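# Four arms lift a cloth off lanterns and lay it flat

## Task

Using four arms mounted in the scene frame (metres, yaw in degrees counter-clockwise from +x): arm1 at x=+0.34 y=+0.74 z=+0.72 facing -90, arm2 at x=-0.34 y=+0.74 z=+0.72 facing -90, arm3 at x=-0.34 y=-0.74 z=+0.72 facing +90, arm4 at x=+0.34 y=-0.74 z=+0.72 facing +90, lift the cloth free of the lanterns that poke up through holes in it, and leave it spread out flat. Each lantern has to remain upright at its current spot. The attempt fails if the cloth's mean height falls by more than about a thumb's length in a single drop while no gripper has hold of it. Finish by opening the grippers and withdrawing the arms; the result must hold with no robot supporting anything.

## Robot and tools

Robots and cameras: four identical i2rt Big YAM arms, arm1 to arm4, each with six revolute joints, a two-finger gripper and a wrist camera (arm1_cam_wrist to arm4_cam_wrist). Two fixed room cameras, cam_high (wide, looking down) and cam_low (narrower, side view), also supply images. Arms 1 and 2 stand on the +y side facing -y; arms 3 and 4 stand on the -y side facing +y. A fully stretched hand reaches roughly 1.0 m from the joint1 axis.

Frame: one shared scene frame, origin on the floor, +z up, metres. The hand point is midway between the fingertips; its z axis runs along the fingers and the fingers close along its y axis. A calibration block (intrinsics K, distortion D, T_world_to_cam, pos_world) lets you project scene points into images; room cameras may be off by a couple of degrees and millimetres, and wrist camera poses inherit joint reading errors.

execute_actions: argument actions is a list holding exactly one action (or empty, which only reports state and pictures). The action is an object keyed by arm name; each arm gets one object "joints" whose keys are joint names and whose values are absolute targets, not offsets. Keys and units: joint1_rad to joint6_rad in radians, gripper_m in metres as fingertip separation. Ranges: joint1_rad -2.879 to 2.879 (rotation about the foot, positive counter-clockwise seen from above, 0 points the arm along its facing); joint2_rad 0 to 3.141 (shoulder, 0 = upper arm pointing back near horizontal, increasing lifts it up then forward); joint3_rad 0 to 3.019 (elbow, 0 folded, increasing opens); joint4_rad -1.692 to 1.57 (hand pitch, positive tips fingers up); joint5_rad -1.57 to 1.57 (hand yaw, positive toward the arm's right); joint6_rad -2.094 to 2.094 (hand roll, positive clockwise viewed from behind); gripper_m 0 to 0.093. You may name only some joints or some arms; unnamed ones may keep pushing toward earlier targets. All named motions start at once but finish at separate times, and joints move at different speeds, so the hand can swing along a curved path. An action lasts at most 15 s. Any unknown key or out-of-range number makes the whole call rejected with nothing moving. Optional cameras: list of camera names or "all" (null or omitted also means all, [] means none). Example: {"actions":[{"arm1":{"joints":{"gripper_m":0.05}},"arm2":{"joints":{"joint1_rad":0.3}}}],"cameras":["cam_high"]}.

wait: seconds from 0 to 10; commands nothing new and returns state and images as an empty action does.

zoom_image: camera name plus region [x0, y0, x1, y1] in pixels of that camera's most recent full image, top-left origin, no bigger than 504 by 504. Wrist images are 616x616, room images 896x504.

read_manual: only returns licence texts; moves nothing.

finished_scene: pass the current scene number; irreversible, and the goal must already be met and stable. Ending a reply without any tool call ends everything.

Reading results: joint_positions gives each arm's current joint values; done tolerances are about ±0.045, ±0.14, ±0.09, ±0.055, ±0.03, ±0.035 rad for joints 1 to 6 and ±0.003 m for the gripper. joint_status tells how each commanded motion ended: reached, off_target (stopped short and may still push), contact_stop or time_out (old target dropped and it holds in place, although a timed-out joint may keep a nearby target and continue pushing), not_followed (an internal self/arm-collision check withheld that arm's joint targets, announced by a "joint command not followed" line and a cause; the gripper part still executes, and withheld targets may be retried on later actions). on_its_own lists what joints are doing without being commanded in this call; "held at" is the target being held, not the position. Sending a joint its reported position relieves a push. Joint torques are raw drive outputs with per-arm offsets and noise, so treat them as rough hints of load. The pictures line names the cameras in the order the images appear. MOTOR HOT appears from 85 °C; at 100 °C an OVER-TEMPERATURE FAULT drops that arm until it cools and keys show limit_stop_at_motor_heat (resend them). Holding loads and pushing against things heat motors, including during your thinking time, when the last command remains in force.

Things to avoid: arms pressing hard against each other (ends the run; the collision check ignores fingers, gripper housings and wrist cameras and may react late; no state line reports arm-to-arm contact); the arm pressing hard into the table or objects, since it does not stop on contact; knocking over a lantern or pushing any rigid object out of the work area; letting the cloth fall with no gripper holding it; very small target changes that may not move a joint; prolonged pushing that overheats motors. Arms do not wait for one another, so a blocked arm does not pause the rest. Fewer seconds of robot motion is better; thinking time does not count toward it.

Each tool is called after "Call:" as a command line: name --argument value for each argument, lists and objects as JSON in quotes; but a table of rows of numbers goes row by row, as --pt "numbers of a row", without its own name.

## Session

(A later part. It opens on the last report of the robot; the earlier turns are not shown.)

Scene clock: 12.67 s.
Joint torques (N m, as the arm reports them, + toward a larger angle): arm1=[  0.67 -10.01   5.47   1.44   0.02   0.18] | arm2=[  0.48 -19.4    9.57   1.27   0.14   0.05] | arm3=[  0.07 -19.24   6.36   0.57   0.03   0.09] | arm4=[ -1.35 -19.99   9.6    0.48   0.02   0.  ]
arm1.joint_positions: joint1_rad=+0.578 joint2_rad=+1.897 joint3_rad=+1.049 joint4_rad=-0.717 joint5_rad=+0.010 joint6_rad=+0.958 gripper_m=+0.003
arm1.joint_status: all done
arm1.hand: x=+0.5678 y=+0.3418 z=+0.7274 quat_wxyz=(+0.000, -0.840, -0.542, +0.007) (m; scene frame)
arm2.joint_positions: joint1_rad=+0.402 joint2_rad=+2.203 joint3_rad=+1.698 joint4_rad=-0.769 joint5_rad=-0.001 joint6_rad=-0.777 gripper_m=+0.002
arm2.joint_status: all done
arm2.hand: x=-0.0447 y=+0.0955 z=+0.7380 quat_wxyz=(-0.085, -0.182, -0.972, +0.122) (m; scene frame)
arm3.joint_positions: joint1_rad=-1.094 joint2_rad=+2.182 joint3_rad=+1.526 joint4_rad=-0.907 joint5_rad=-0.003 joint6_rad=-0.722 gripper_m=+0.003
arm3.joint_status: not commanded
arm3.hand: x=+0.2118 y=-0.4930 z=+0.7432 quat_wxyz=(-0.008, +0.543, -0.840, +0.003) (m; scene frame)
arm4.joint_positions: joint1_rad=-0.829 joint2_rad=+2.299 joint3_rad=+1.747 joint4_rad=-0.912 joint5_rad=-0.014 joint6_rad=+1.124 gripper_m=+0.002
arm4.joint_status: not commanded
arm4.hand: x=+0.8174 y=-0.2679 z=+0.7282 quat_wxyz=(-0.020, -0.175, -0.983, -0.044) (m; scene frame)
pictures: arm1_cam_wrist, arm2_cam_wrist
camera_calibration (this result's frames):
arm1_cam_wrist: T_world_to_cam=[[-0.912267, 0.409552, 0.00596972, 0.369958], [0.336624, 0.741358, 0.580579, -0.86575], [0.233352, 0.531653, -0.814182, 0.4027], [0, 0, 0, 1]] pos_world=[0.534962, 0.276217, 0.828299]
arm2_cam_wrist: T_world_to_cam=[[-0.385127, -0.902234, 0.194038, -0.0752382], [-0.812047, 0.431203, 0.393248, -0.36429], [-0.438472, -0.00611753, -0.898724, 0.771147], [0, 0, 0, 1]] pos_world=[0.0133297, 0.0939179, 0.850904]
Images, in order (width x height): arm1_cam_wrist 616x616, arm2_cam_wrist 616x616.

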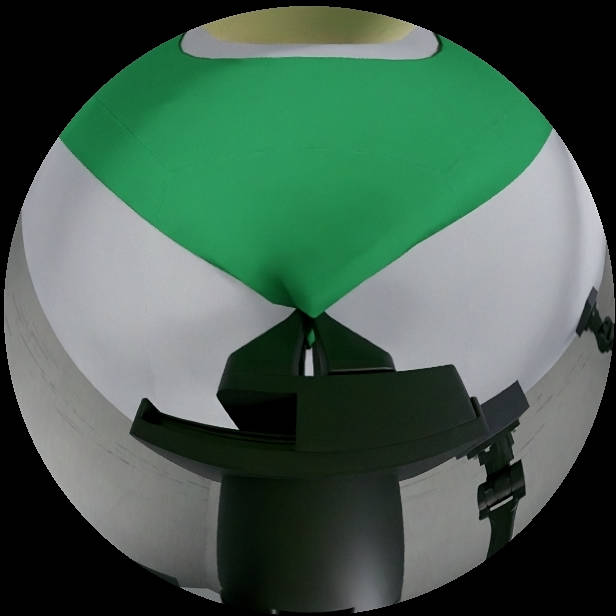

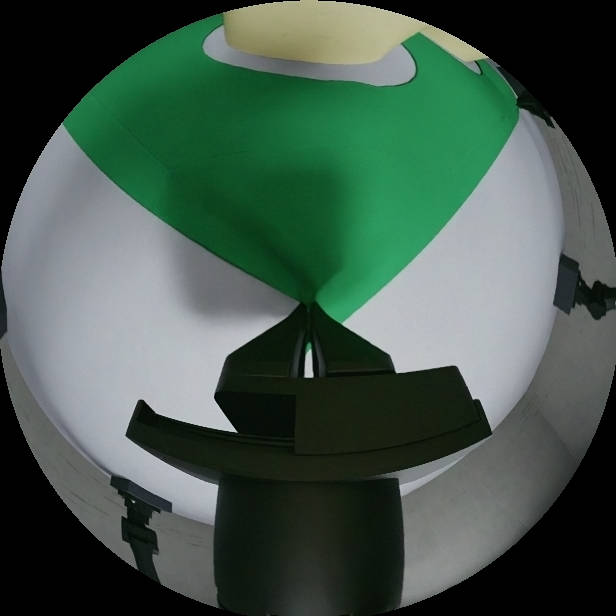

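Call:
execute_actions --actions '[{"arm1":{"joints":{"joint2_rad":1.685,"joint3_rad":1.155,"joint4_rad":-1.03}},"arm2":{"joints":{"joint2_rad":2.074,"joint3_rad":1.84,"joint4_rad":-1.01}},"arm3":{"joints":{"joint2_rad":2.023,"joint3_rad":1.63,"joint4_rad":-1.16}},"arm4":{"joints":{"joint2_rad":2.113,"joint3_rad":1.78,"joint4_rad":-1.04}}}]' --cameras '["cam_high","cam_low"]'

Call:
execute_actions --actions '[{"arm1":{"joints":{"joint2_rad":1.562,"joint3_rad":1.37,"joint4_rad":-1.365}},"arm2":{"joints":{"joint2_rad":1.913,"joint3_rad":1.89,"joint4_rad":-1.05}},"arm3":{"joints":{"joint2_rad":1.819,"joint3_rad":1.66,"joint4_rad":-1.225}},"arm4":{"joints":{"joint2_rad":1.903,"joint3_rad":1.76,"joint4_rad":-1.03}}}]' --cameras '["cam_high","cam_low"]'

Scene clock: 14.90 s.
Joint torques (N m, as the arm reports them, + toward a larger angle): arm1=[  0.84 -12.3    8.55  -0.54   0.03   0.18] | arm2=[  0.75 -22.4   12.45   0.43   0.14   0.05] | arm3=[  0.07 -21.79   9.53  -1.1    0.03   0.07] | arm4=[ -1.94 -19.15  10.9   -0.17   0.1    0.  ]
arm1.joint_positions: joint1_rad=+0.578 joint2_rad=+1.674 joint3_rad=+1.137 joint4_rad=-1.011 joint5_rad=+0.010 joint6_rad=+0.958 gripper_m=+0.003
arm1.joint_status: all done
arm1.hand: x=+0.5688 y=+0.3409 z=+0.8514 quat_wxyz=(-0.009, -0.840, -0.542, +0.008) (m; scene frame)
arm2.joint_positions: joint1_rad=+0.402 joint2_rad=+2.066 joint3_rad=+1.818 joint4_rad=-0.998 joint5_rad=-0.001 joint6_rad=-0.777 gripper_m=+0.002
arm2.joint_status: all done
arm2.hand: x=-0.0431 y=+0.0928 z=+0.8662 quat_wxyz=(-0.092, -0.181, -0.970, +0.133) (m; scene frame)
arm3.joint_positions: joint1_rad=-1.094 joint2_rad=+2.018 joint3_rad=+1.605 joint4_rad=-1.141 joint5_rad=-0.003 joint6_rad=-0.722 gripper_m=+0.003
arm3.joint_status: all done
arm3.hand: x=+0.2120 y=-0.4922 z=+0.8636 quat_wxyz=(-0.012, +0.542, -0.840, +0.003) (m; scene frame)
arm4.joint_positions: joint1_rad=-0.823 joint2_rad=+2.105 joint3_rad=+1.747 joint4_rad=-1.028 joint5_rad=-0.016 joint6_rad=+1.124 gripper_m=+0.002
arm4.joint_status: all done
arm4.hand: x=+0.8152 y=-0.2638 z=+0.8509 quat_wxyz=(-0.042, -0.171, -0.981, -0.076) (m; scene frame)
pictures: cam_high, cam_low
Images, in order (width x height): cam_high 896x504, cam_low 896x504.

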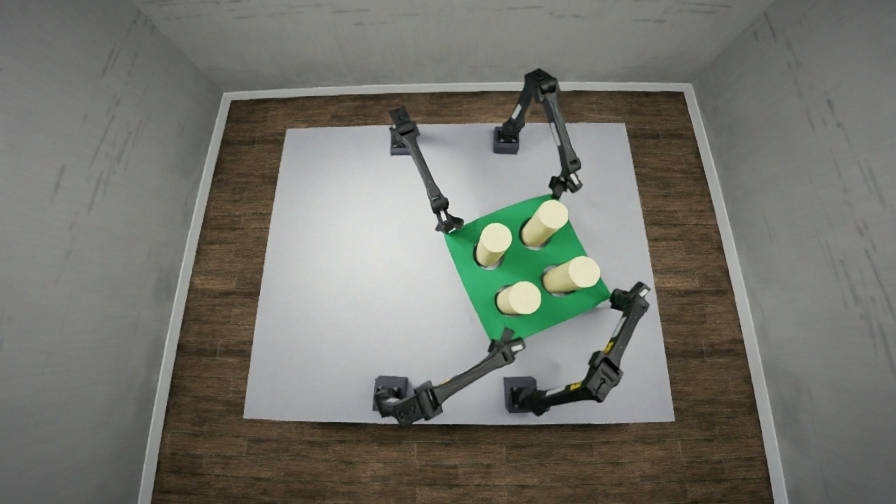

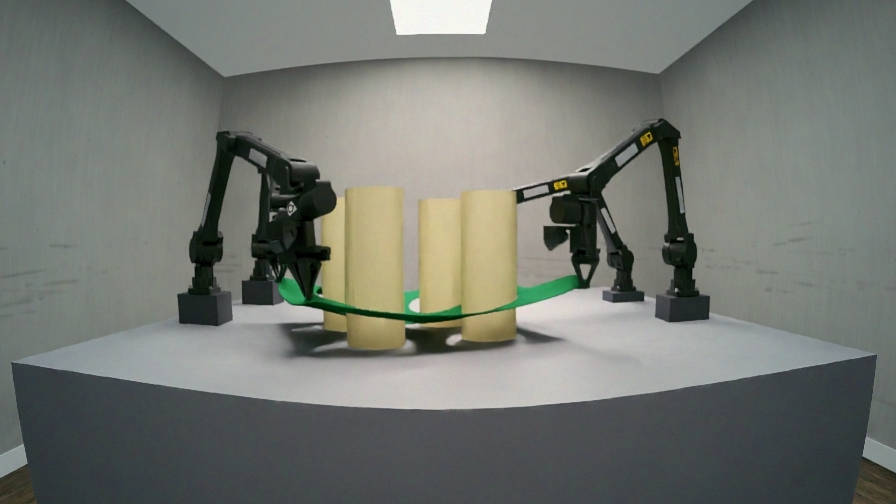

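Scene clock: 16.27 s.
Joint torques (N m, as the arm reports them, + toward a larger angle): arm1=[  0.75 -11.34   9.65  -0.42   0.03   0.18] | arm2=[  1.14 -20.26  13.4    0.71   0.14   0.06] | arm3=[  0.08 -19.34  10.68  -0.64   0.03   0.09] | arm4=[ -2.   -17.68  10.64   0.44   0.13  -0.02]
arm1.joint_positions: joint1_rad=+0.577 joint2_rad=+1.550 joint3_rad=+1.351 joint4_rad=-1.347 joint5_rad=+0.010 joint6_rad=+0.958 gripper_m=+0.003
arm1.joint_status: all done
arm1.hand: x=+0.5694 y=+0.3404 z=+0.9815 quat_wxyz=(-0.010, -0.840, -0.542, +0.008) (m; scene frame)
arm2.joint_positions: joint1_rad=+0.402 joint2_rad=+1.909 joint3_rad=+1.864 joint4_rad=-1.038 joint5_rad=-0.001 joint6_rad=-0.777 gripper_m=+0.002
arm2.joint_status: all done
arm2.hand: x=-0.0437 y=+0.0948 z=+0.9929 quat_wxyz=(-0.138, -0.178, -0.954, +0.199) (m; scene frame)
arm3.joint_positions: joint1_rad=-1.094 joint2_rad=+1.808 joint3_rad=+1.631 joint4_rad=-1.207 joint5_rad=-0.003 joint6_rad=-0.722 gripper_m=+0.003
arm3.joint_status: all done
arm3.hand: x=+0.2088 y=-0.4929 z=+0.9939 quat_wxyz=(-0.096, +0.540, -0.836, +0.016) (m; scene frame)
arm4.joint_positions: joint1_rad=-0.822 joint2_rad=+1.900 joint3_rad=+1.740 joint4_rad=-1.028 joint5_rad=-0.016 joint6_rad=+1.124 gripper_m=+0.002
arm4.joint_status: all done
arm4.hand: x=+0.8173 y=-0.2619 z=+0.9828 quat_wxyz=(-0.099, -0.168, -0.968, -0.156) (m; scene frame)
pictures: cam_high, cam_low
Images, in order (width x height): cam_high 896x504, cam_low 896x504.

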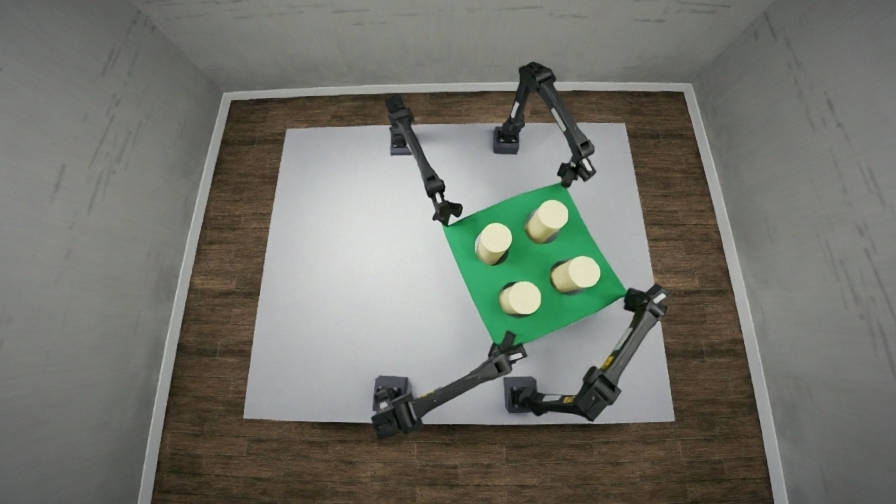

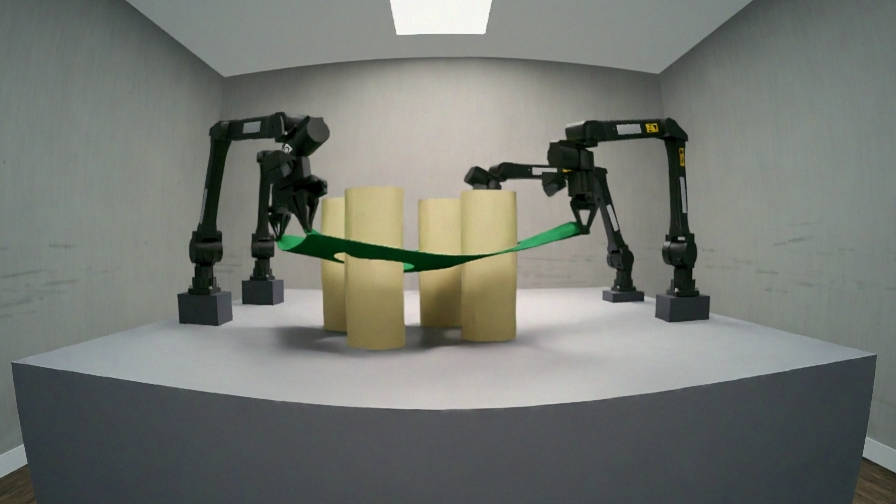

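Call:
execute_actions --actions '[{"arm1":{"joints":{"joint2_rad":1.43,"joint3_rad":1.56,"joint4_rad":-1.53}},"arm2":{"joints":{"joint2_rad":1.80,"joint3_rad":2.005,"joint4_rad":-1.09}},"arm3":{"joints":{"joint2_rad":1.676,"joint3_rad":1.785,"joint4_rad":-1.3}},"arm4":{"joints":{"joint2_rad":1.77,"joint3_rad":1.855,"joint4_rad":-1.056}}}]' --cameras '[]'

Call:
execute_actions --actions '[{"arm1":{"joints":{"joint2_rad":1.335,"joint3_rad":1.785,"joint4_rad":-1.54}},"arm2":{"joints":{"joint2_rad":1.80,"joint3_rad":2.295,"joint4_rad":-1.175}},"arm3":{"joints":{"joint2_rad":1.559,"joint3_rad":1.92,"joint4_rad":-1.24}},"arm4":{"joints":{"joint2_rad":1.685,"joint3_rad":2.01,"joint4_rad":-1.046}}}]' --cameras '["cam_high","cam_low"]'

Scene clock: 17.80 s.
Joint torques (N m, as the arm reports them, + toward a larger angle): arm1=[  1.03 -10.65  10.11  -0.14   0.02   0.17] | arm2=[  0.73 -18.55  13.92   0.95   0.14   0.07] | arm3=[  0.01 -17.93  11.55  -0.24   0.02   0.09] | arm4=[ -2.09 -15.54  12.53   0.48   0.16  -0.03]
arm1.joint_positions: joint1_rad=+0.577 joint2_rad=+1.427 joint3_rad=+1.539 joint4_rad=-1.511 joint5_rad=+0.010 joint6_rad=+0.958 gripper_m=+0.003
arm1.joint_status: all done
arm1.hand: x=+0.5671 y=+0.3455 z=+1.1080 quat_wxyz=(-0.084, -0.838, -0.540, +0.010) (m; scene frame)
arm2.joint_positions: joint1_rad=+0.402 joint2_rad=+1.798 joint3_rad=+1.974 joint4_rad=-1.081 joint5_rad=-0.001 joint6_rad=-0.777 gripper_m=+0.002
arm2.joint_status: all done
arm2.hand: x=-0.0463 y=+0.1013 z=+1.1195 quat_wxyz=(-0.187, -0.173, -0.929, +0.269) (m; scene frame)
arm3.joint_positions: joint1_rad=-1.094 joint2_rad=+1.670 joint3_rad=+1.748 joint4_rad=-1.282 joint5_rad=-0.003 joint6_rad=-0.722 gripper_m=+0.003
arm3.joint_status: all done
arm3.hand: x=+0.2053 y=-0.4937 z=+1.1213 quat_wxyz=(-0.184, +0.534, -0.825, +0.029) (m; scene frame)
arm4.joint_positions: joint1_rad=-0.821 joint2_rad=+1.761 joint3_rad=+1.815 joint4_rad=-1.047 joint5_rad=-0.017 joint6_rad=+1.124 gripper_m=+0.002
arm4.joint_status: all done
arm4.hand: x=+0.8170 y=-0.2617 z=+1.1089 quat_wxyz=(-0.154, -0.163, -0.946, -0.234) (m; scene frame)
pictures: none
No camera images: the call's "cameras" was empty. Leave "cameras" out to get every camera's image.

Scene clock: 19.13 s.
Joint torques (N m, as the arm reports them, + toward a larger angle): arm1=[ 1.   -9.21 10.15  0.44  0.05  0.15] | arm2=[  0.66 -18.2   13.74   1.27   0.15   0.08] | arm3=[  0.08 -16.29  11.97   1.62   0.04   0.11] | arm4=[ -2.14 -14.26  12.58   1.05   0.18  -0.04]
arm1.joint_positions: joint1_rad=+0.577 joint2_rad=+1.336 joint3_rad=+1.760 joint4_rad=-1.523 joint5_rad=+0.010 joint6_rad=+0.958 gripper_m=+0.003
arm1.joint_status: all done
arm1.hand: x=+0.5696 y=+0.3427 z=+1.2452 quat_wxyz=(-0.231, -0.818, -0.527, +0.016) (m; scene frame)
arm2.joint_positions: joint1_rad=+0.402 joint2_rad=+1.795 joint3_rad=+2.257 joint4_rad=-1.165 joint5_rad=-0.001 joint6_rad=-0.777 gripper_m=+0.002
arm2.joint_status: all done
arm2.hand: x=-0.0457 y=+0.1013 z=+1.2577 quat_wxyz=(-0.241, -0.166, -0.892, +0.346) (m; scene frame)
arm3.joint_positions: joint1_rad=-1.094 joint2_rad=+1.556 joint3_rad=+1.880 joint4_rad=-1.254 joint5_rad=-0.003 joint6_rad=-0.722 gripper_m=+0.003
arm3.joint_status: all done
arm3.hand: x=+0.2017 y=-0.4946 z=+1.2545 quat_wxyz=(-0.314, +0.515, -0.796, +0.048) (m; scene frame)
arm4.joint_positions: joint1_rad=-0.820 joint2_rad=+1.675 joint3_rad=+1.969 joint4_rad=-1.047 joint5_rad=-0.017 joint6_rad=+1.124 gripper_m=+0.002
arm4.joint_status: all done
arm4.hand: x=+0.8166 y=-0.2618 z=+1.2470 quat_wxyz=(-0.219, -0.155, -0.907, -0.325) (m; scene frame)
pictures: cam_high, cam_low
Images, in order (width x height): cam_high 896x504, cam_low 896x504.

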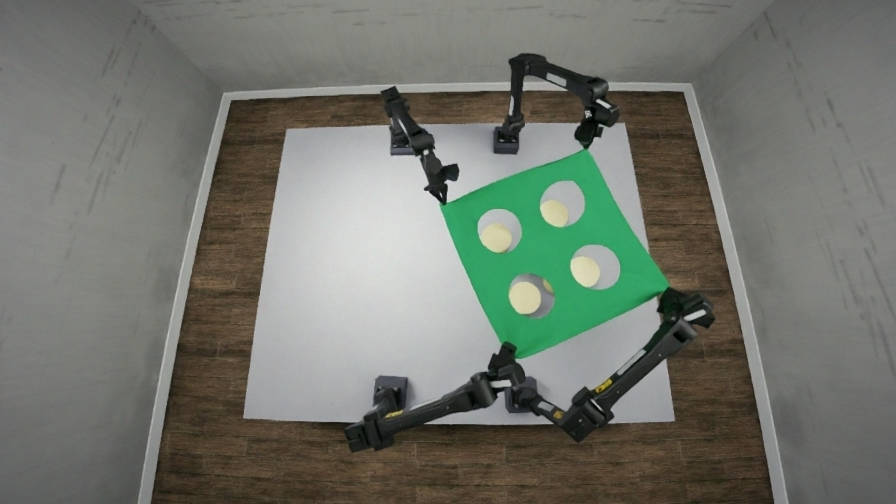

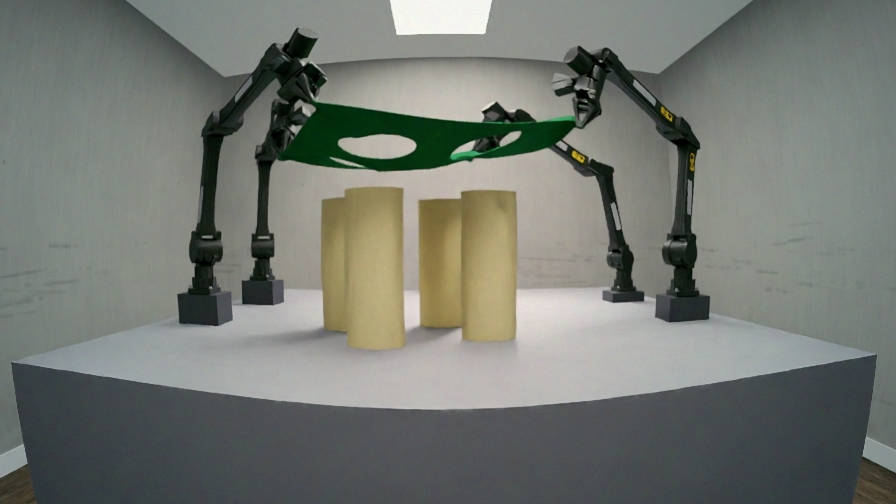

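Call:
execute_actions --actions '[{"arm1":{"joints":{"joint1_rad":0.093,"joint2_rad":1.104,"joint3_rad":1.565,"joint4_rad":-1.444,"joint6_rad":0.6}},"arm2":{"joints":{"joint1_rad":0.072,"joint2_rad":1.585,"joint3_rad":2.13,"joint4_rad":-1.521,"joint6_rad":-0.98}},"arm3":{"joints":{"joint1_rad":-0.6,"joint2_rad":1.006,"joint3_rad":1.45,"joint4_rad":-1.422,"joint6_rad":-0.1}},"arm4":{"joints":{"joint1_rad":-0.414,"joint2_rad":1.314,"joint3_rad":1.70,"joint4_rad":-1.364,"joint6_rad":1.5}}}]' --cameras '["cam_high"]'

Call:
execute_actions --actions '[{"arm1":{"joints":{"joint1_rad":-0.42,"joint2_rad":1.235,"joint3_rad":1.67,"joint4_rad":-1.411,"joint6_rad":0.22}},"arm2":{"joints":{"joint1_rad":-0.379,"joint2_rad":1.464,"joint3_rad":1.99,"joint4_rad":-1.502,"joint6_rad":-1.3}},"arm3":{"joints":{"joint1_rad":0.319,"joint6_rad":0.95}},"arm4":{"joints":{"joint1_rad":0.247,"joint2_rad":1.206,"joint3_rad":1.61,"joint4_rad":-1.38,"joint6_rad":2.09}}}]' --cameras '["cam_high"]'

Call:
execute_actions --actions '[{"arm1":{"joints":{"joint1_rad":-0.756,"joint2_rad":1.616,"joint3_rad":2.065,"joint4_rad":-1.424,"joint6_rad":0.01}},"arm2":{"joints":{"joint1_rad":-0.803,"joint2_rad":1.657,"joint3_rad":2.23,"joint4_rad":-1.539,"joint6_rad":-1.6}},"arm3":{"joints":{"joint1_rad":0.829,"joint2_rad":1.571,"joint3_rad":1.965,"joint4_rad":-1.359,"joint6_rad":1.58}},"arm4":{"joints":{"joint1_rad":0.784,"joint2_rad":1.597,"joint3_rad":2.015,"joint4_rad":-1.383}}}]' --cameras '["cam_high","cam_low"]'

Scene clock: 22.00 s.
Joint torques (N m, as the arm reports them, + toward a larger angle): arm1=[ 1.27 -5.55  7.79  1.76 -0.13 -0.13] | arm2=[  0.52 -13.58  10.64   0.93   0.23   0.01] | arm3=[ 1.   -5.96  8.87  0.24  0.13  0.06] | arm4=[-2.78 -8.49  9.06  0.18  0.3  -0.01]
arm1.joint_positions: joint1_rad=+0.089 joint2_rad=+1.111 joint3_rad=+1.570 joint4_rad=-1.455 joint5_rad=+0.013 joint6_rad=+0.616 gripper_m=+0.003
arm1.joint_status: all done
arm1.hand: x=+0.3530 y=+0.3490 z=+1.2568 quat_wxyz=(-0.250, -0.842, -0.459, +0.132) (m; scene frame)
arm2.joint_positions: joint1_rad=+0.069 joint2_rad=+1.584 joint3_rad=+2.120 joint4_rad=-1.510 joint5_rad=-0.004 joint6_rad=-0.971 gripper_m=+0.002
arm2.joint_status: all done
arm2.hand: x=-0.2829 y=+0.1821 z=+1.2620 quat_wxyz=(-0.101, -0.240, -0.925, +0.277) (m; scene frame)
arm3.joint_positions: joint1_rad=-0.604 joint2_rad=+1.008 joint3_rad=+1.447 joint4_rad=-1.407 joint5_rad=-0.005 joint6_rad=-0.113 gripper_m=+0.003
arm3.joint_status: all done
arm3.hand: x=-0.1183 y=-0.4515 z=+1.2638 quat_wxyz=(-0.275, +0.471, -0.830, -0.115) (m; scene frame)
arm4.joint_positions: joint1_rad=-0.400 joint2_rad=+1.315 joint3_rad=+1.696 joint4_rad=-1.345 joint5_rad=-0.019 joint6_rad=+1.492 gripper_m=+0.002
arm4.joint_status: all done
arm4.hand: x=+0.5135 y=-0.2835 z=+1.2628 quat_wxyz=(-0.053, -0.137, -0.945, -0.291) (m; scene frame)
pictures: cam_high
Images, in order (width x height): cam_high 896x504.

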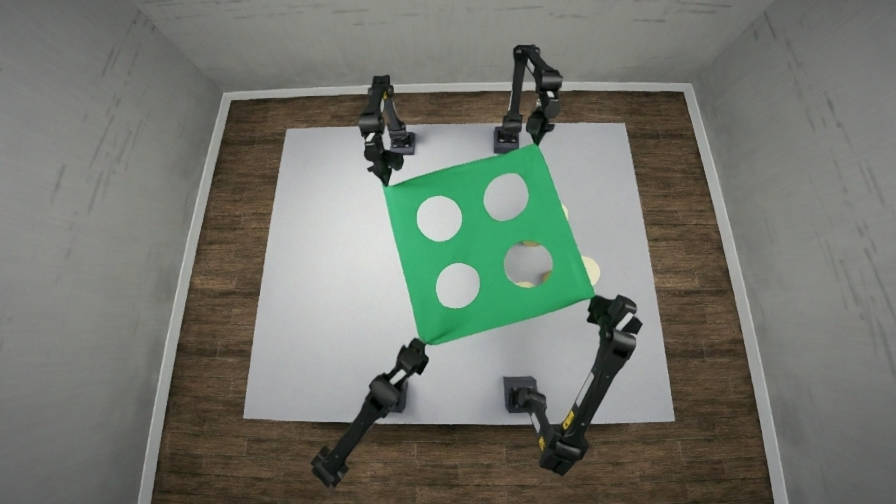

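Scene clock: 23.90 s.
Joint torques (N m, as the arm reports them, + toward a larger angle): arm1=[ 1.64 -8.8  11.94  1.64  0.   -0.07] | arm2=[ -0.1  -13.43   9.98   1.62   0.28   0.03] | arm3=[ 1.58 -6.24  8.93  0.21 -0.02  0.03] | arm4=[-1.87 -7.86  9.35  0.26  0.16 -0.01]
arm1.joint_positions: joint1_rad=-0.427 joint2_rad=+1.247 joint3_rad=+1.625 joint4_rad=-1.422 joint5_rad=+0.009 joint6_rad=+0.235 gripper_m=+0.003
arm1.joint_status: all done
arm1.hand: x=+0.1344 y=+0.3443 z=+1.2348 quat_wxyz=(-0.156, -0.876, -0.404, +0.210) (m; scene frame)
arm2.joint_positions: joint1_rad=-0.372 joint2_rad=+1.474 joint3_rad=+1.989 joint4_rad=-1.509 joint5_rad=-0.006 joint6_rad=-1.291 gripper_m=+0.002
arm2.joint_status: all done
arm2.hand: x=-0.5119 y=+0.2532 z=+1.2585 quat_wxyz=(+0.007, -0.296, -0.911, +0.286) (m; scene frame)
arm3.joint_positions: joint1_rad=+0.311 joint2_rad=+1.008 joint3_rad=+1.447 joint4_rad=-1.407 joint5_rad=+0.002 joint6_rad=+0.938 gripper_m=+0.003
arm3.joint_status: all done
arm3.hand: x=-0.4310 y=-0.3885 z=+1.2610 quat_wxyz=(-0.060, +0.413, -0.862, -0.289) (m; scene frame)
arm4.joint_positions: joint1_rad=+0.250 joint2_rad=+1.220 joint3_rad=+1.603 joint4_rad=-1.365 joint5_rad=-0.017 joint6_rad=+2.083 gripper_m=+0.002
arm4.joint_status: all done
arm4.hand: x=+0.2145 y=-0.3097 z=+1.2593 quat_wxyz=(+0.124, -0.110, -0.951, -0.262) (m; scene frame)
pictures: cam_high
Images, in order (width x height): cam_high 896x504.

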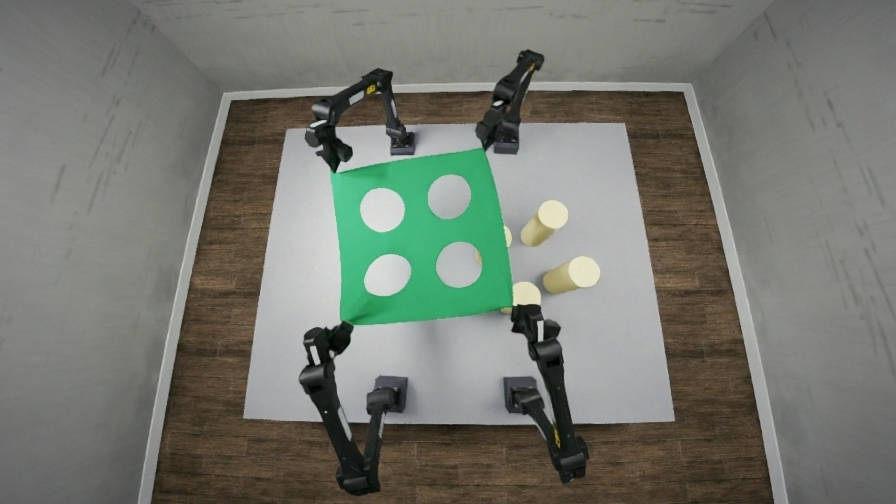

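Scene clock: 25.53 s.
Joint torques (N m, as the arm reports them, + toward a larger angle): arm1=[  0.72 -14.94  12.13   1.21   0.06  -0.08] | arm2=[  0.51 -15.58  14.19   1.13   0.22   0.03] | arm3=[  1.01 -18.4   13.24   1.38  -0.07   0.05] | arm4=[ -1.53 -15.11  12.95   0.27  -0.08  -0.03]
arm1.joint_positions: joint1_rad=-0.753 joint2_rad=+1.629 joint3_rad=+2.019 joint4_rad=-1.422 joint5_rad=+0.007 joint6_rad=+0.026 gripper_m=+0.003
arm1.joint_status: all done
arm1.hand: x=-0.0863 y=+0.3277 z=+1.2351 quat_wxyz=(-0.099, -0.897, -0.352, +0.249) (m; scene frame)
arm2.joint_positions: joint1_rad=-0.800 joint2_rad=+1.659 joint3_rad=+2.180 joint4_rad=-1.535 joint5_rad=-0.004 joint6_rad=-1.591 gripper_m=+0.002
arm2.joint_status: all done
arm2.hand: x=-0.7441 y=+0.3250 z=+1.2454 quat_wxyz=(+0.105, -0.355, -0.893, +0.255) (m; scene frame)
arm3.joint_positions: joint1_rad=+0.827 joint2_rad=+1.586 joint3_rad=+1.904 joint4_rad=-1.373 joint5_rad=+0.005 joint6_rad=+1.567 gripper_m=+0.003
arm3.joint_status: all done
arm3.hand: x=-0.7431 y=-0.3243 z=+1.2252 quat_wxyz=(+0.090, +0.367, -0.896, -0.235) (m; scene frame)
arm4.joint_positions: joint1_rad=+0.783 joint2_rad=+1.623 joint3_rad=+1.962 joint4_rad=-1.370 joint5_rad=-0.012 joint6_rad=+2.085 gripper_m=+0.002
arm4.joint_status: all done
arm4.hand: x=-0.0940 y=-0.3296 z=+1.2368 quat_wxyz=(+0.175, +0.143, -0.952, -0.205) (m; scene frame)
pictures: cam_high, cam_low
Images, in order (width x height): cam_high 896x504, cam_low 896x504.

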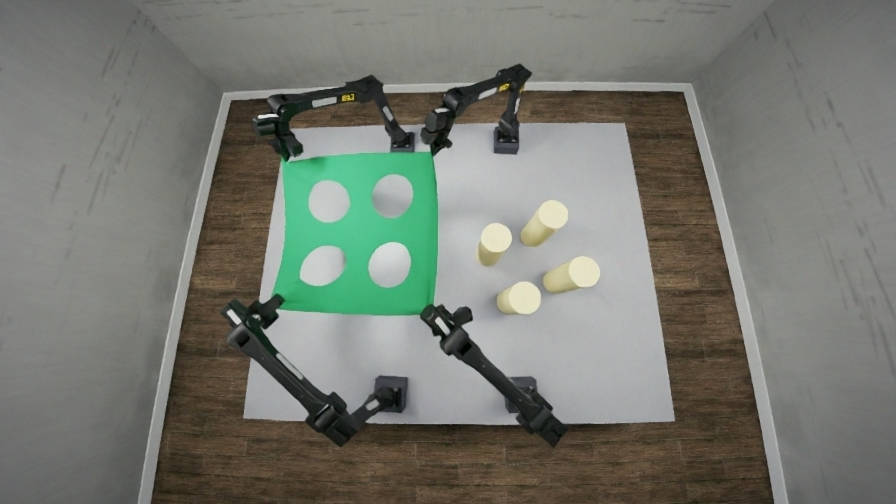

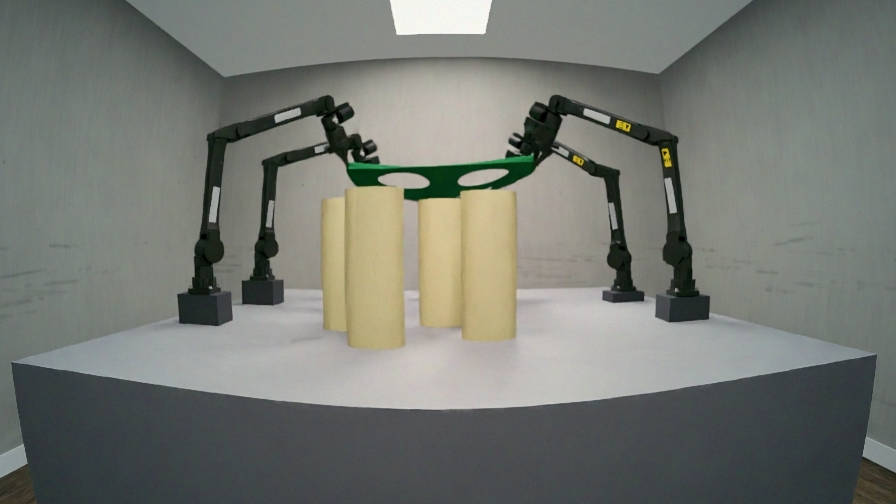

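Call:
execute_actions --actions '[{"arm1":{"joints":{"joint2_rad":1.70,"joint3_rad":1.55,"joint4_rad":-1.14}},"arm2":{"joints":{"joint2_rad":1.695,"joint3_rad":1.65,"joint4_rad":-1.24}},"arm3":{"joints":{"joint2_rad":1.70,"joint3_rad":1.55,"joint4_rad":-1.13}},"arm4":{"joints":{"joint2_rad":1.70,"joint3_rad":1.55,"joint4_rad":-1.13}}}]' --cameras '[]'

Call:
execute_actions --actions '[{"arm1":{"joints":{"joint2_rad":2.06,"joint3_rad":1.412,"joint4_rad":-0.84}},"arm2":{"joints":{"joint1_rad":-0.82,"joint2_rad":2.005,"joint3_rad":1.45,"joint4_rad":-0.93}},"arm3":{"joints":{"joint1_rad":0.85,"joint2_rad":2.084,"joint3_rad":1.406,"joint4_rad":-0.81}},"arm4":{"joints":{"joint2_rad":2.07,"joint3_rad":1.40,"joint4_rad":-0.80}}}]' --cameras '["cam_high"]'

Call:
execute_actions --actions '[{"arm1":{"joints":{"gripper_m":0.09}},"arm2":{"joints":{"gripper_m":0.09}},"arm3":{"joints":{"gripper_m":0.09}},"arm4":{"joints":{"gripper_m":0.09}}}]' --cameras '[]'

Call:
execute_actions --actions '[{"arm1":{"joints":{"joint2_rad":1.2}},"arm2":{"joints":{"joint2_rad":1.2}},"arm3":{"joints":{"joint2_rad":1.2}},"arm4":{"joints":{"joint2_rad":1.2}}}]'

Scene clock: 27.57 s.
Joint torques (N m, as the arm reports them, + toward a larger angle): arm1=[  0.6  -16.28   8.47   0.8    0.12  -0.04] | arm2=[  0.48 -17.64  12.28   1.38   0.26   0.01] | arm3=[  0.88 -21.63  10.13   1.04  -0.07   0.05] | arm4=[ -1.34 -16.81   9.65   0.25  -0.2   -0.02]
arm1.joint_positions: joint1_rad=-0.754 joint2_rad=+1.708 joint3_rad=+1.551 joint4_rad=-1.141 joint5_rad=+0.005 joint6_rad=+0.024 gripper_m=+0.003
arm1.joint_status: all done
arm1.hand: x=-0.0830 y=+0.3327 z=+0.9967 quat_wxyz=(-0.049, -0.922, -0.362, +0.129) (m; scene frame)
arm2.joint_positions: joint1_rad=-0.800 joint2_rad=+1.703 joint3_rad=+1.630 joint4_rad=-1.254 joint5_rad=-0.005 joint6_rad=-1.592 gripper_m=+0.002
arm2.joint_status: all done
arm2.hand: x=-0.7409 y=+0.3276 z=+0.9929 quat_wxyz=(+0.045, -0.366, -0.922, +0.114) (m; scene frame)
arm3.joint_positions: joint1_rad=+0.827 joint2_rad=+1.727 joint3_rad=+1.528 joint4_rad=-1.149 joint5_rad=+0.005 joint6_rad=+1.569 gripper_m=+0.003
arm3.joint_status: all done
arm3.hand: x=-0.7390 y=-0.3268 z=+0.9904 quat_wxyz=(+0.036, +0.377, -0.920, -0.101) (m; scene frame)
arm4.joint_positions: joint1_rad=+0.782 joint2_rad=+1.724 joint3_rad=+1.539 joint4_rad=-1.129 joint5_rad=-0.009 joint6_rad=+2.086 gripper_m=+0.002
arm4.joint_status: all done
arm4.hand: x=-0.0879 y=-0.3377 z=+1.0015 quat_wxyz=(+0.088, +0.147, -0.981, -0.096) (m; scene frame)
pictures: none
No camera images: the call's "cameras" was empty. Leave "cameras" out to get every camera's image.

Scene clock: 28.93 s.
Joint torques (N m, as the arm reports them, + toward a larger angle): arm1=[  0.4  -17.02   7.04   0.51   0.25  -0.05] | arm2=[ -1.01 -18.32   9.17   0.82   0.22   0.  ] | arm3=[  1.94 -20.49   6.88   0.36  -0.05   0.05] | arm4=[ -0.77 -17.85   7.57  -0.03  -0.35  -0.02]
arm1.joint_positions: joint1_rad=-0.751 joint2_rad=+2.044 joint3_rad=+1.410 joint4_rad=-0.840 joint5_rad=+0.002 joint6_rad=+0.023 gripper_m=+0.003
arm1.joint_status: all done
arm1.hand: x=-0.0846 y=+0.3303 z=+0.7622 quat_wxyz=(-0.016, -0.929, -0.367, +0.048) (m; scene frame)
arm2.joint_positions: joint1_rad=-0.800 joint2_rad=+1.991 joint3_rad=+1.445 joint4_rad=-0.938 joint5_rad=-0.005 joint6_rad=-1.593 gripper_m=+0.002
arm2.joint_status: all done
arm2.hand: x=-0.7461 y=+0.3226 z=+0.7675 quat_wxyz=(+0.015, -0.369, -0.928, +0.042) (m; scene frame)
arm3.joint_positions: joint1_rad=+0.836 joint2_rad=+2.078 joint3_rad=+1.401 joint4_rad=-0.821 joint5_rad=+0.004 joint6_rad=+1.569 gripper_m=+0.003
arm3.joint_status: all done
arm3.hand: x=-0.7440 y=-0.3282 z=+0.7558 quat_wxyz=(+0.008, +0.383, -0.923, -0.032) (m; scene frame)
arm4.joint_positions: joint1_rad=+0.776 joint2_rad=+2.076 joint3_rad=+1.390 joint4_rad=-0.798 joint5_rad=-0.007 joint6_rad=+2.087 gripper_m=+0.002
arm4.joint_status: all done
arm4.hand: x=-0.0858 y=-0.3382 z=+0.7575 quat_wxyz=(+0.035, +0.144, -0.988, -0.031) (m; scene frame)
pictures: cam_high
Images, in order (width x height): cam_high 896x504.

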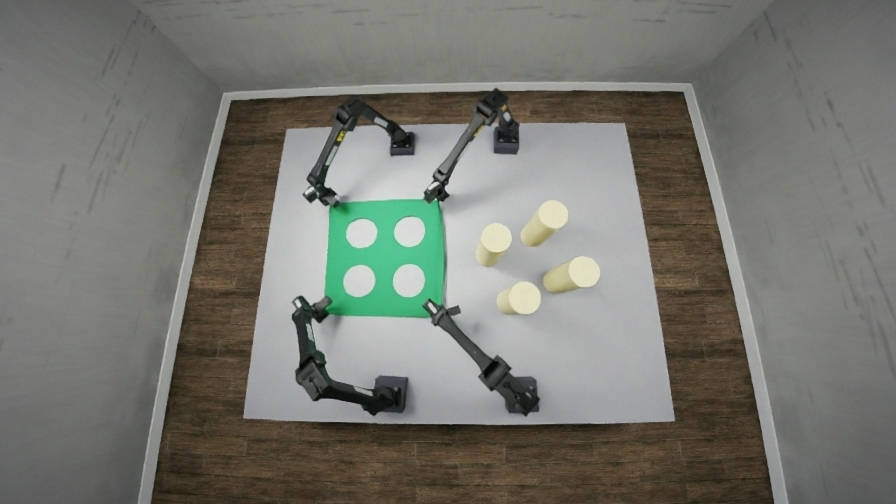

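Scene clock: 29.63 s.
Joint torques (N m, as the arm reports them, + toward a larger angle): arm1=[  0.3  -16.92   6.99   0.47   0.25  -0.06] | arm2=[  0.13 -18.28   9.19   0.82   0.11   0.01] | arm3=[  1.61 -21.14   6.95   0.36  -0.03   0.05] | arm4=[ -0.88 -17.88   7.57  -0.03  -0.2   -0.02]
arm1.joint_positions: joint1_rad=-0.751 joint2_rad=+2.044 joint3_rad=+1.410 joint4_rad=-0.840 joint5_rad=+0.002 joint6_rad=+0.023 gripper_m=+0.090
arm1.joint_status: all done
arm1.hand: x=-0.0846 y=+0.3303 z=+0.7622 quat_wxyz=(-0.016, -0.929, -0.367, +0.048) (m; scene frame)
arm2.joint_positions: joint1_rad=-0.810 joint2_rad=+1.991 joint3_rad=+1.445 joint4_rad=-0.938 joint5_rad=-0.001 joint6_rad=-1.593 gripper_m=+0.090
arm2.joint_status: all done
arm2.hand: x=-0.7508 y=+0.3273 z=+0.7675 quat_wxyz=(+0.017, -0.374, -0.927, +0.041) (m; scene frame)
arm3.joint_positions: joint1_rad=+0.842 joint2_rad=+2.078 joint3_rad=+1.401 joint4_rad=-0.821 joint5_rad=+0.003 joint6_rad=+1.569 gripper_m=+0.090
arm3.joint_status: all done
arm3.hand: x=-0.7466 y=-0.3308 z=+0.7558 quat_wxyz=(+0.009, +0.386, -0.922, -0.032) (m; scene frame)
arm4.joint_positions: joint1_rad=+0.777 joint2_rad=+2.076 joint3_rad=+1.390 joint4_rad=-0.798 joint5_rad=-0.009 joint6_rad=+2.087 gripper_m=+0.090
arm4.joint_status: all done
arm4.hand: x=-0.0862 y=-0.3387 z=+0.7575 quat_wxyz=(+0.036, +0.145, -0.988, -0.030) (m; scene frame)
pictures: none
No camera images: the call's "cameras" was empty. Leave "cameras" out to get every camera's image.

Scene clock: 31.37 s.
Joint torques (N m, as the arm reports them, + toward a larger angle): arm1=[ 0.34 -7.63  9.7   1.65  0.24 -0.04] | arm2=[ -0.08 -10.46  12.53   1.94   0.13   0.07] | arm3=[ 1.58 -8.87 10.67  1.89 -0.06 -0.02] | arm4=[-1.02 -7.16 10.69  1.06 -0.22 -0.07]
arm1.joint_positions: joint1_rad=-0.751 joint2_rad=+1.198 joint3_rad=+1.405 joint4_rad=-0.840 joint5_rad=+0.002 joint6_rad=+0.023 gripper_m=+0.090
arm1.joint_status: all done
arm1.hand: x=-0.0337 y=+0.3767 z=+1.2375 quat_wxyz=(-0.173, -0.829, -0.328, +0.420) (m; scene frame)
arm2.joint_positions: joint1_rad=-0.810 joint2_rad=+1.203 joint3_rad=+1.438 joint4_rad=-0.935 joint5_rad=-0.001 joint6_rad=-1.593 gripper_m=+0.090
arm2.joint_status: all done
arm2.hand: x=-0.6953 y=+0.3828 z=+1.2006 quat_wxyz=(+0.166, -0.339, -0.841, +0.389) (m; scene frame)
arm3.joint_positions: joint1_rad=+0.842 joint2_rad=+1.186 joint3_rad=+1.390 joint4_rad=-0.821 joint5_rad=+0.003 joint6_rad=+1.569 gripper_m=+0.090
arm3.joint_status: all done
arm3.hand: x=-0.7058 y=-0.3747 z=+1.2540 quat_wxyz=(+0.172, +0.344, -0.821, -0.422) (m; scene frame)
arm4.joint_positions: joint1_rad=+0.777 joint2_rad=+1.198 joint3_rad=+1.386 joint4_rad=-0.798 joint5_rad=-0.010 joint6_rad=+2.087 gripper_m=+0.090
arm4.joint_status: all done
arm4.hand: x=-0.0392 y=-0.3763 z=+1.2528 quat_wxyz=(+0.292, +0.128, -0.877, -0.360) (m; scene frame)
pictures: arm1_cam_wrist, arm2_cam_wrist, arm3_cam_wrist, arm4_cam_wrist, cam_high, cam_low
camera_calibration (this result's frames):
arm1_cam_wrist: T_world_to_cam=[[-0.690228, 0.723504, -0.0112485, -0.285544], [0.69135, 0.654805, -0.305393, 0.155649], [-0.213587, -0.218567, -0.95216, 1.37813], [0, 0, 0, 1]] pos_world=[-0.0103483, 0.405886, 1.35652]
arm2_cam_wrist: T_world_to_cam=[[-0.455839, -0.465039, 0.758914, -1.05112], [-0.256187, 0.885121, 0.388497, -0.979982], [-0.852396, -0.0173321, -0.522609, 0.168349], [0, 0, 0, 1]] pos_world=[-0.586698, 0.38151, 1.26641]
arm3_cam_wrist: T_world_to_cam=[[0.420328, -0.409777, -0.809572, 1.15628], [-0.231975, -0.911095, 0.340724, -0.927139], [-0.877218, 0.0445852, -0.478017, 0.120034], [0, 0, 0, 1]] pos_world=[-0.595792, -0.376247, 1.30937]
arm4_cam_wrist: T_world_to_cam=[[0.00715356, -0.704021, -0.710143, 0.628608], [-0.291808, -0.680721, 0.671913, -1.10193], [-0.95645, 0.202419, -0.210308, 0.425136], [0, 0, 0, 1]] pos_world=[0.0805733, -0.393609, 1.27621]
Images, in order (width x height): arm1_cam_wrist 616x616, arm2_cam_wrist 616x616, arm3_cam_wrist 616x616, arm4_cam_wrist 616x616, cam_high 896x504, cam_low 896x504.

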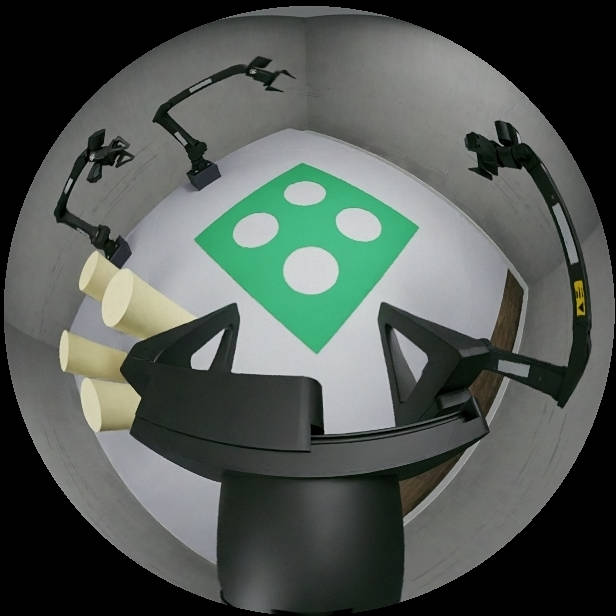

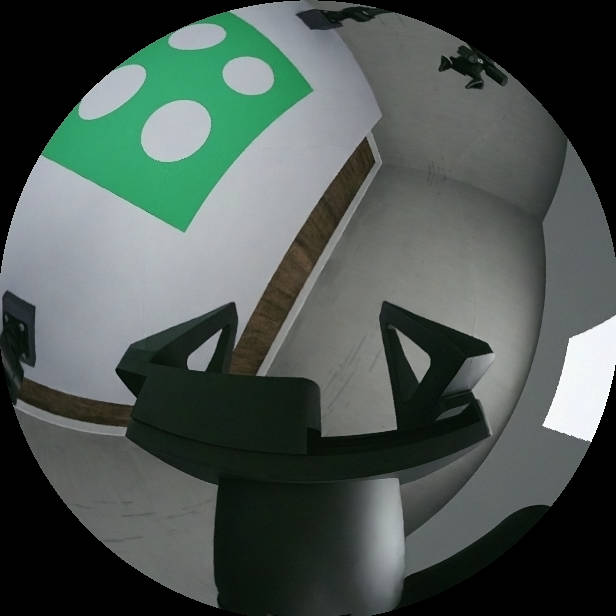

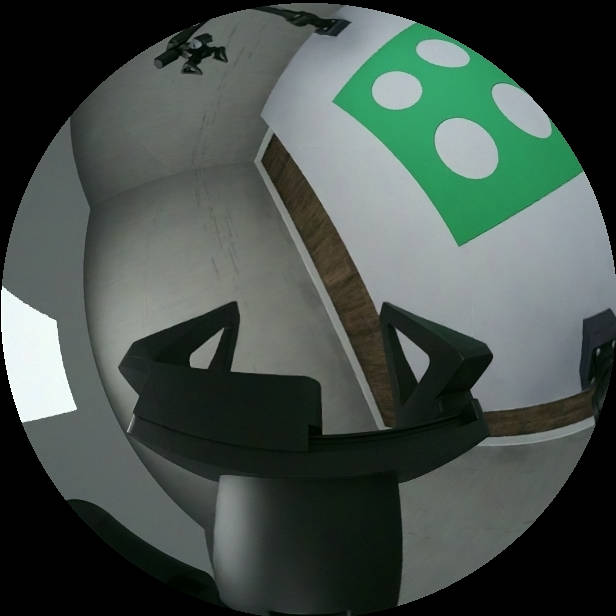

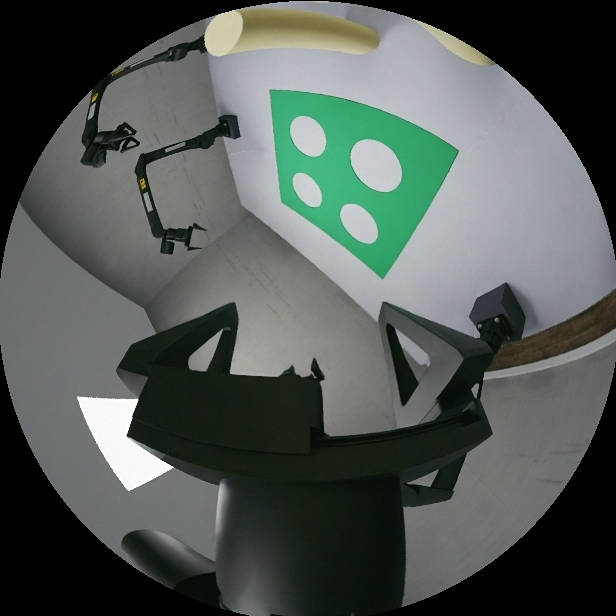

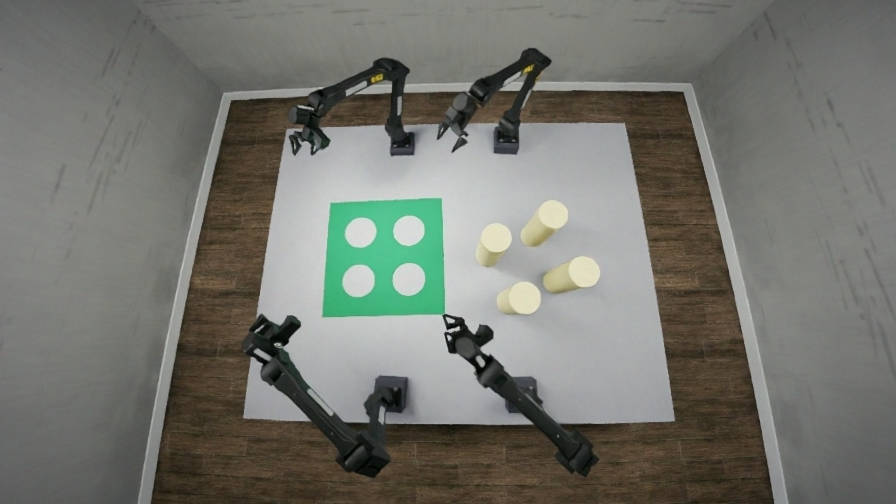

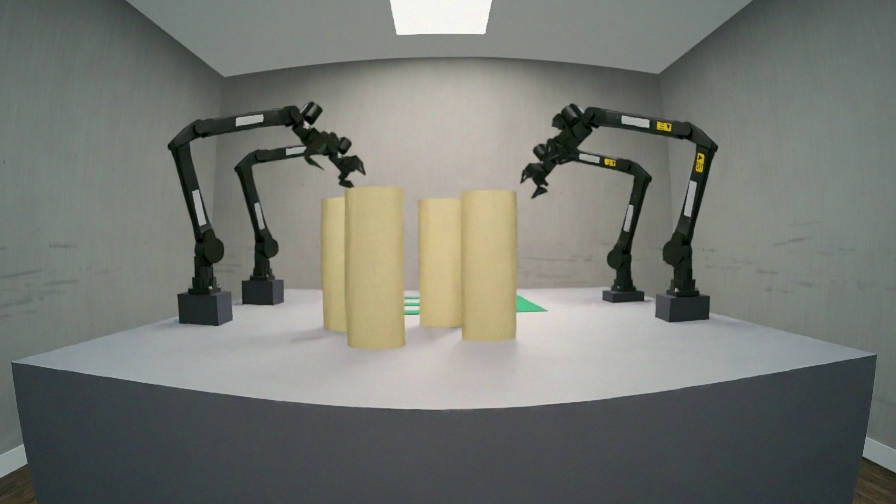

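Call:
finished_scene --scene 1

The scene is finished: the task was done.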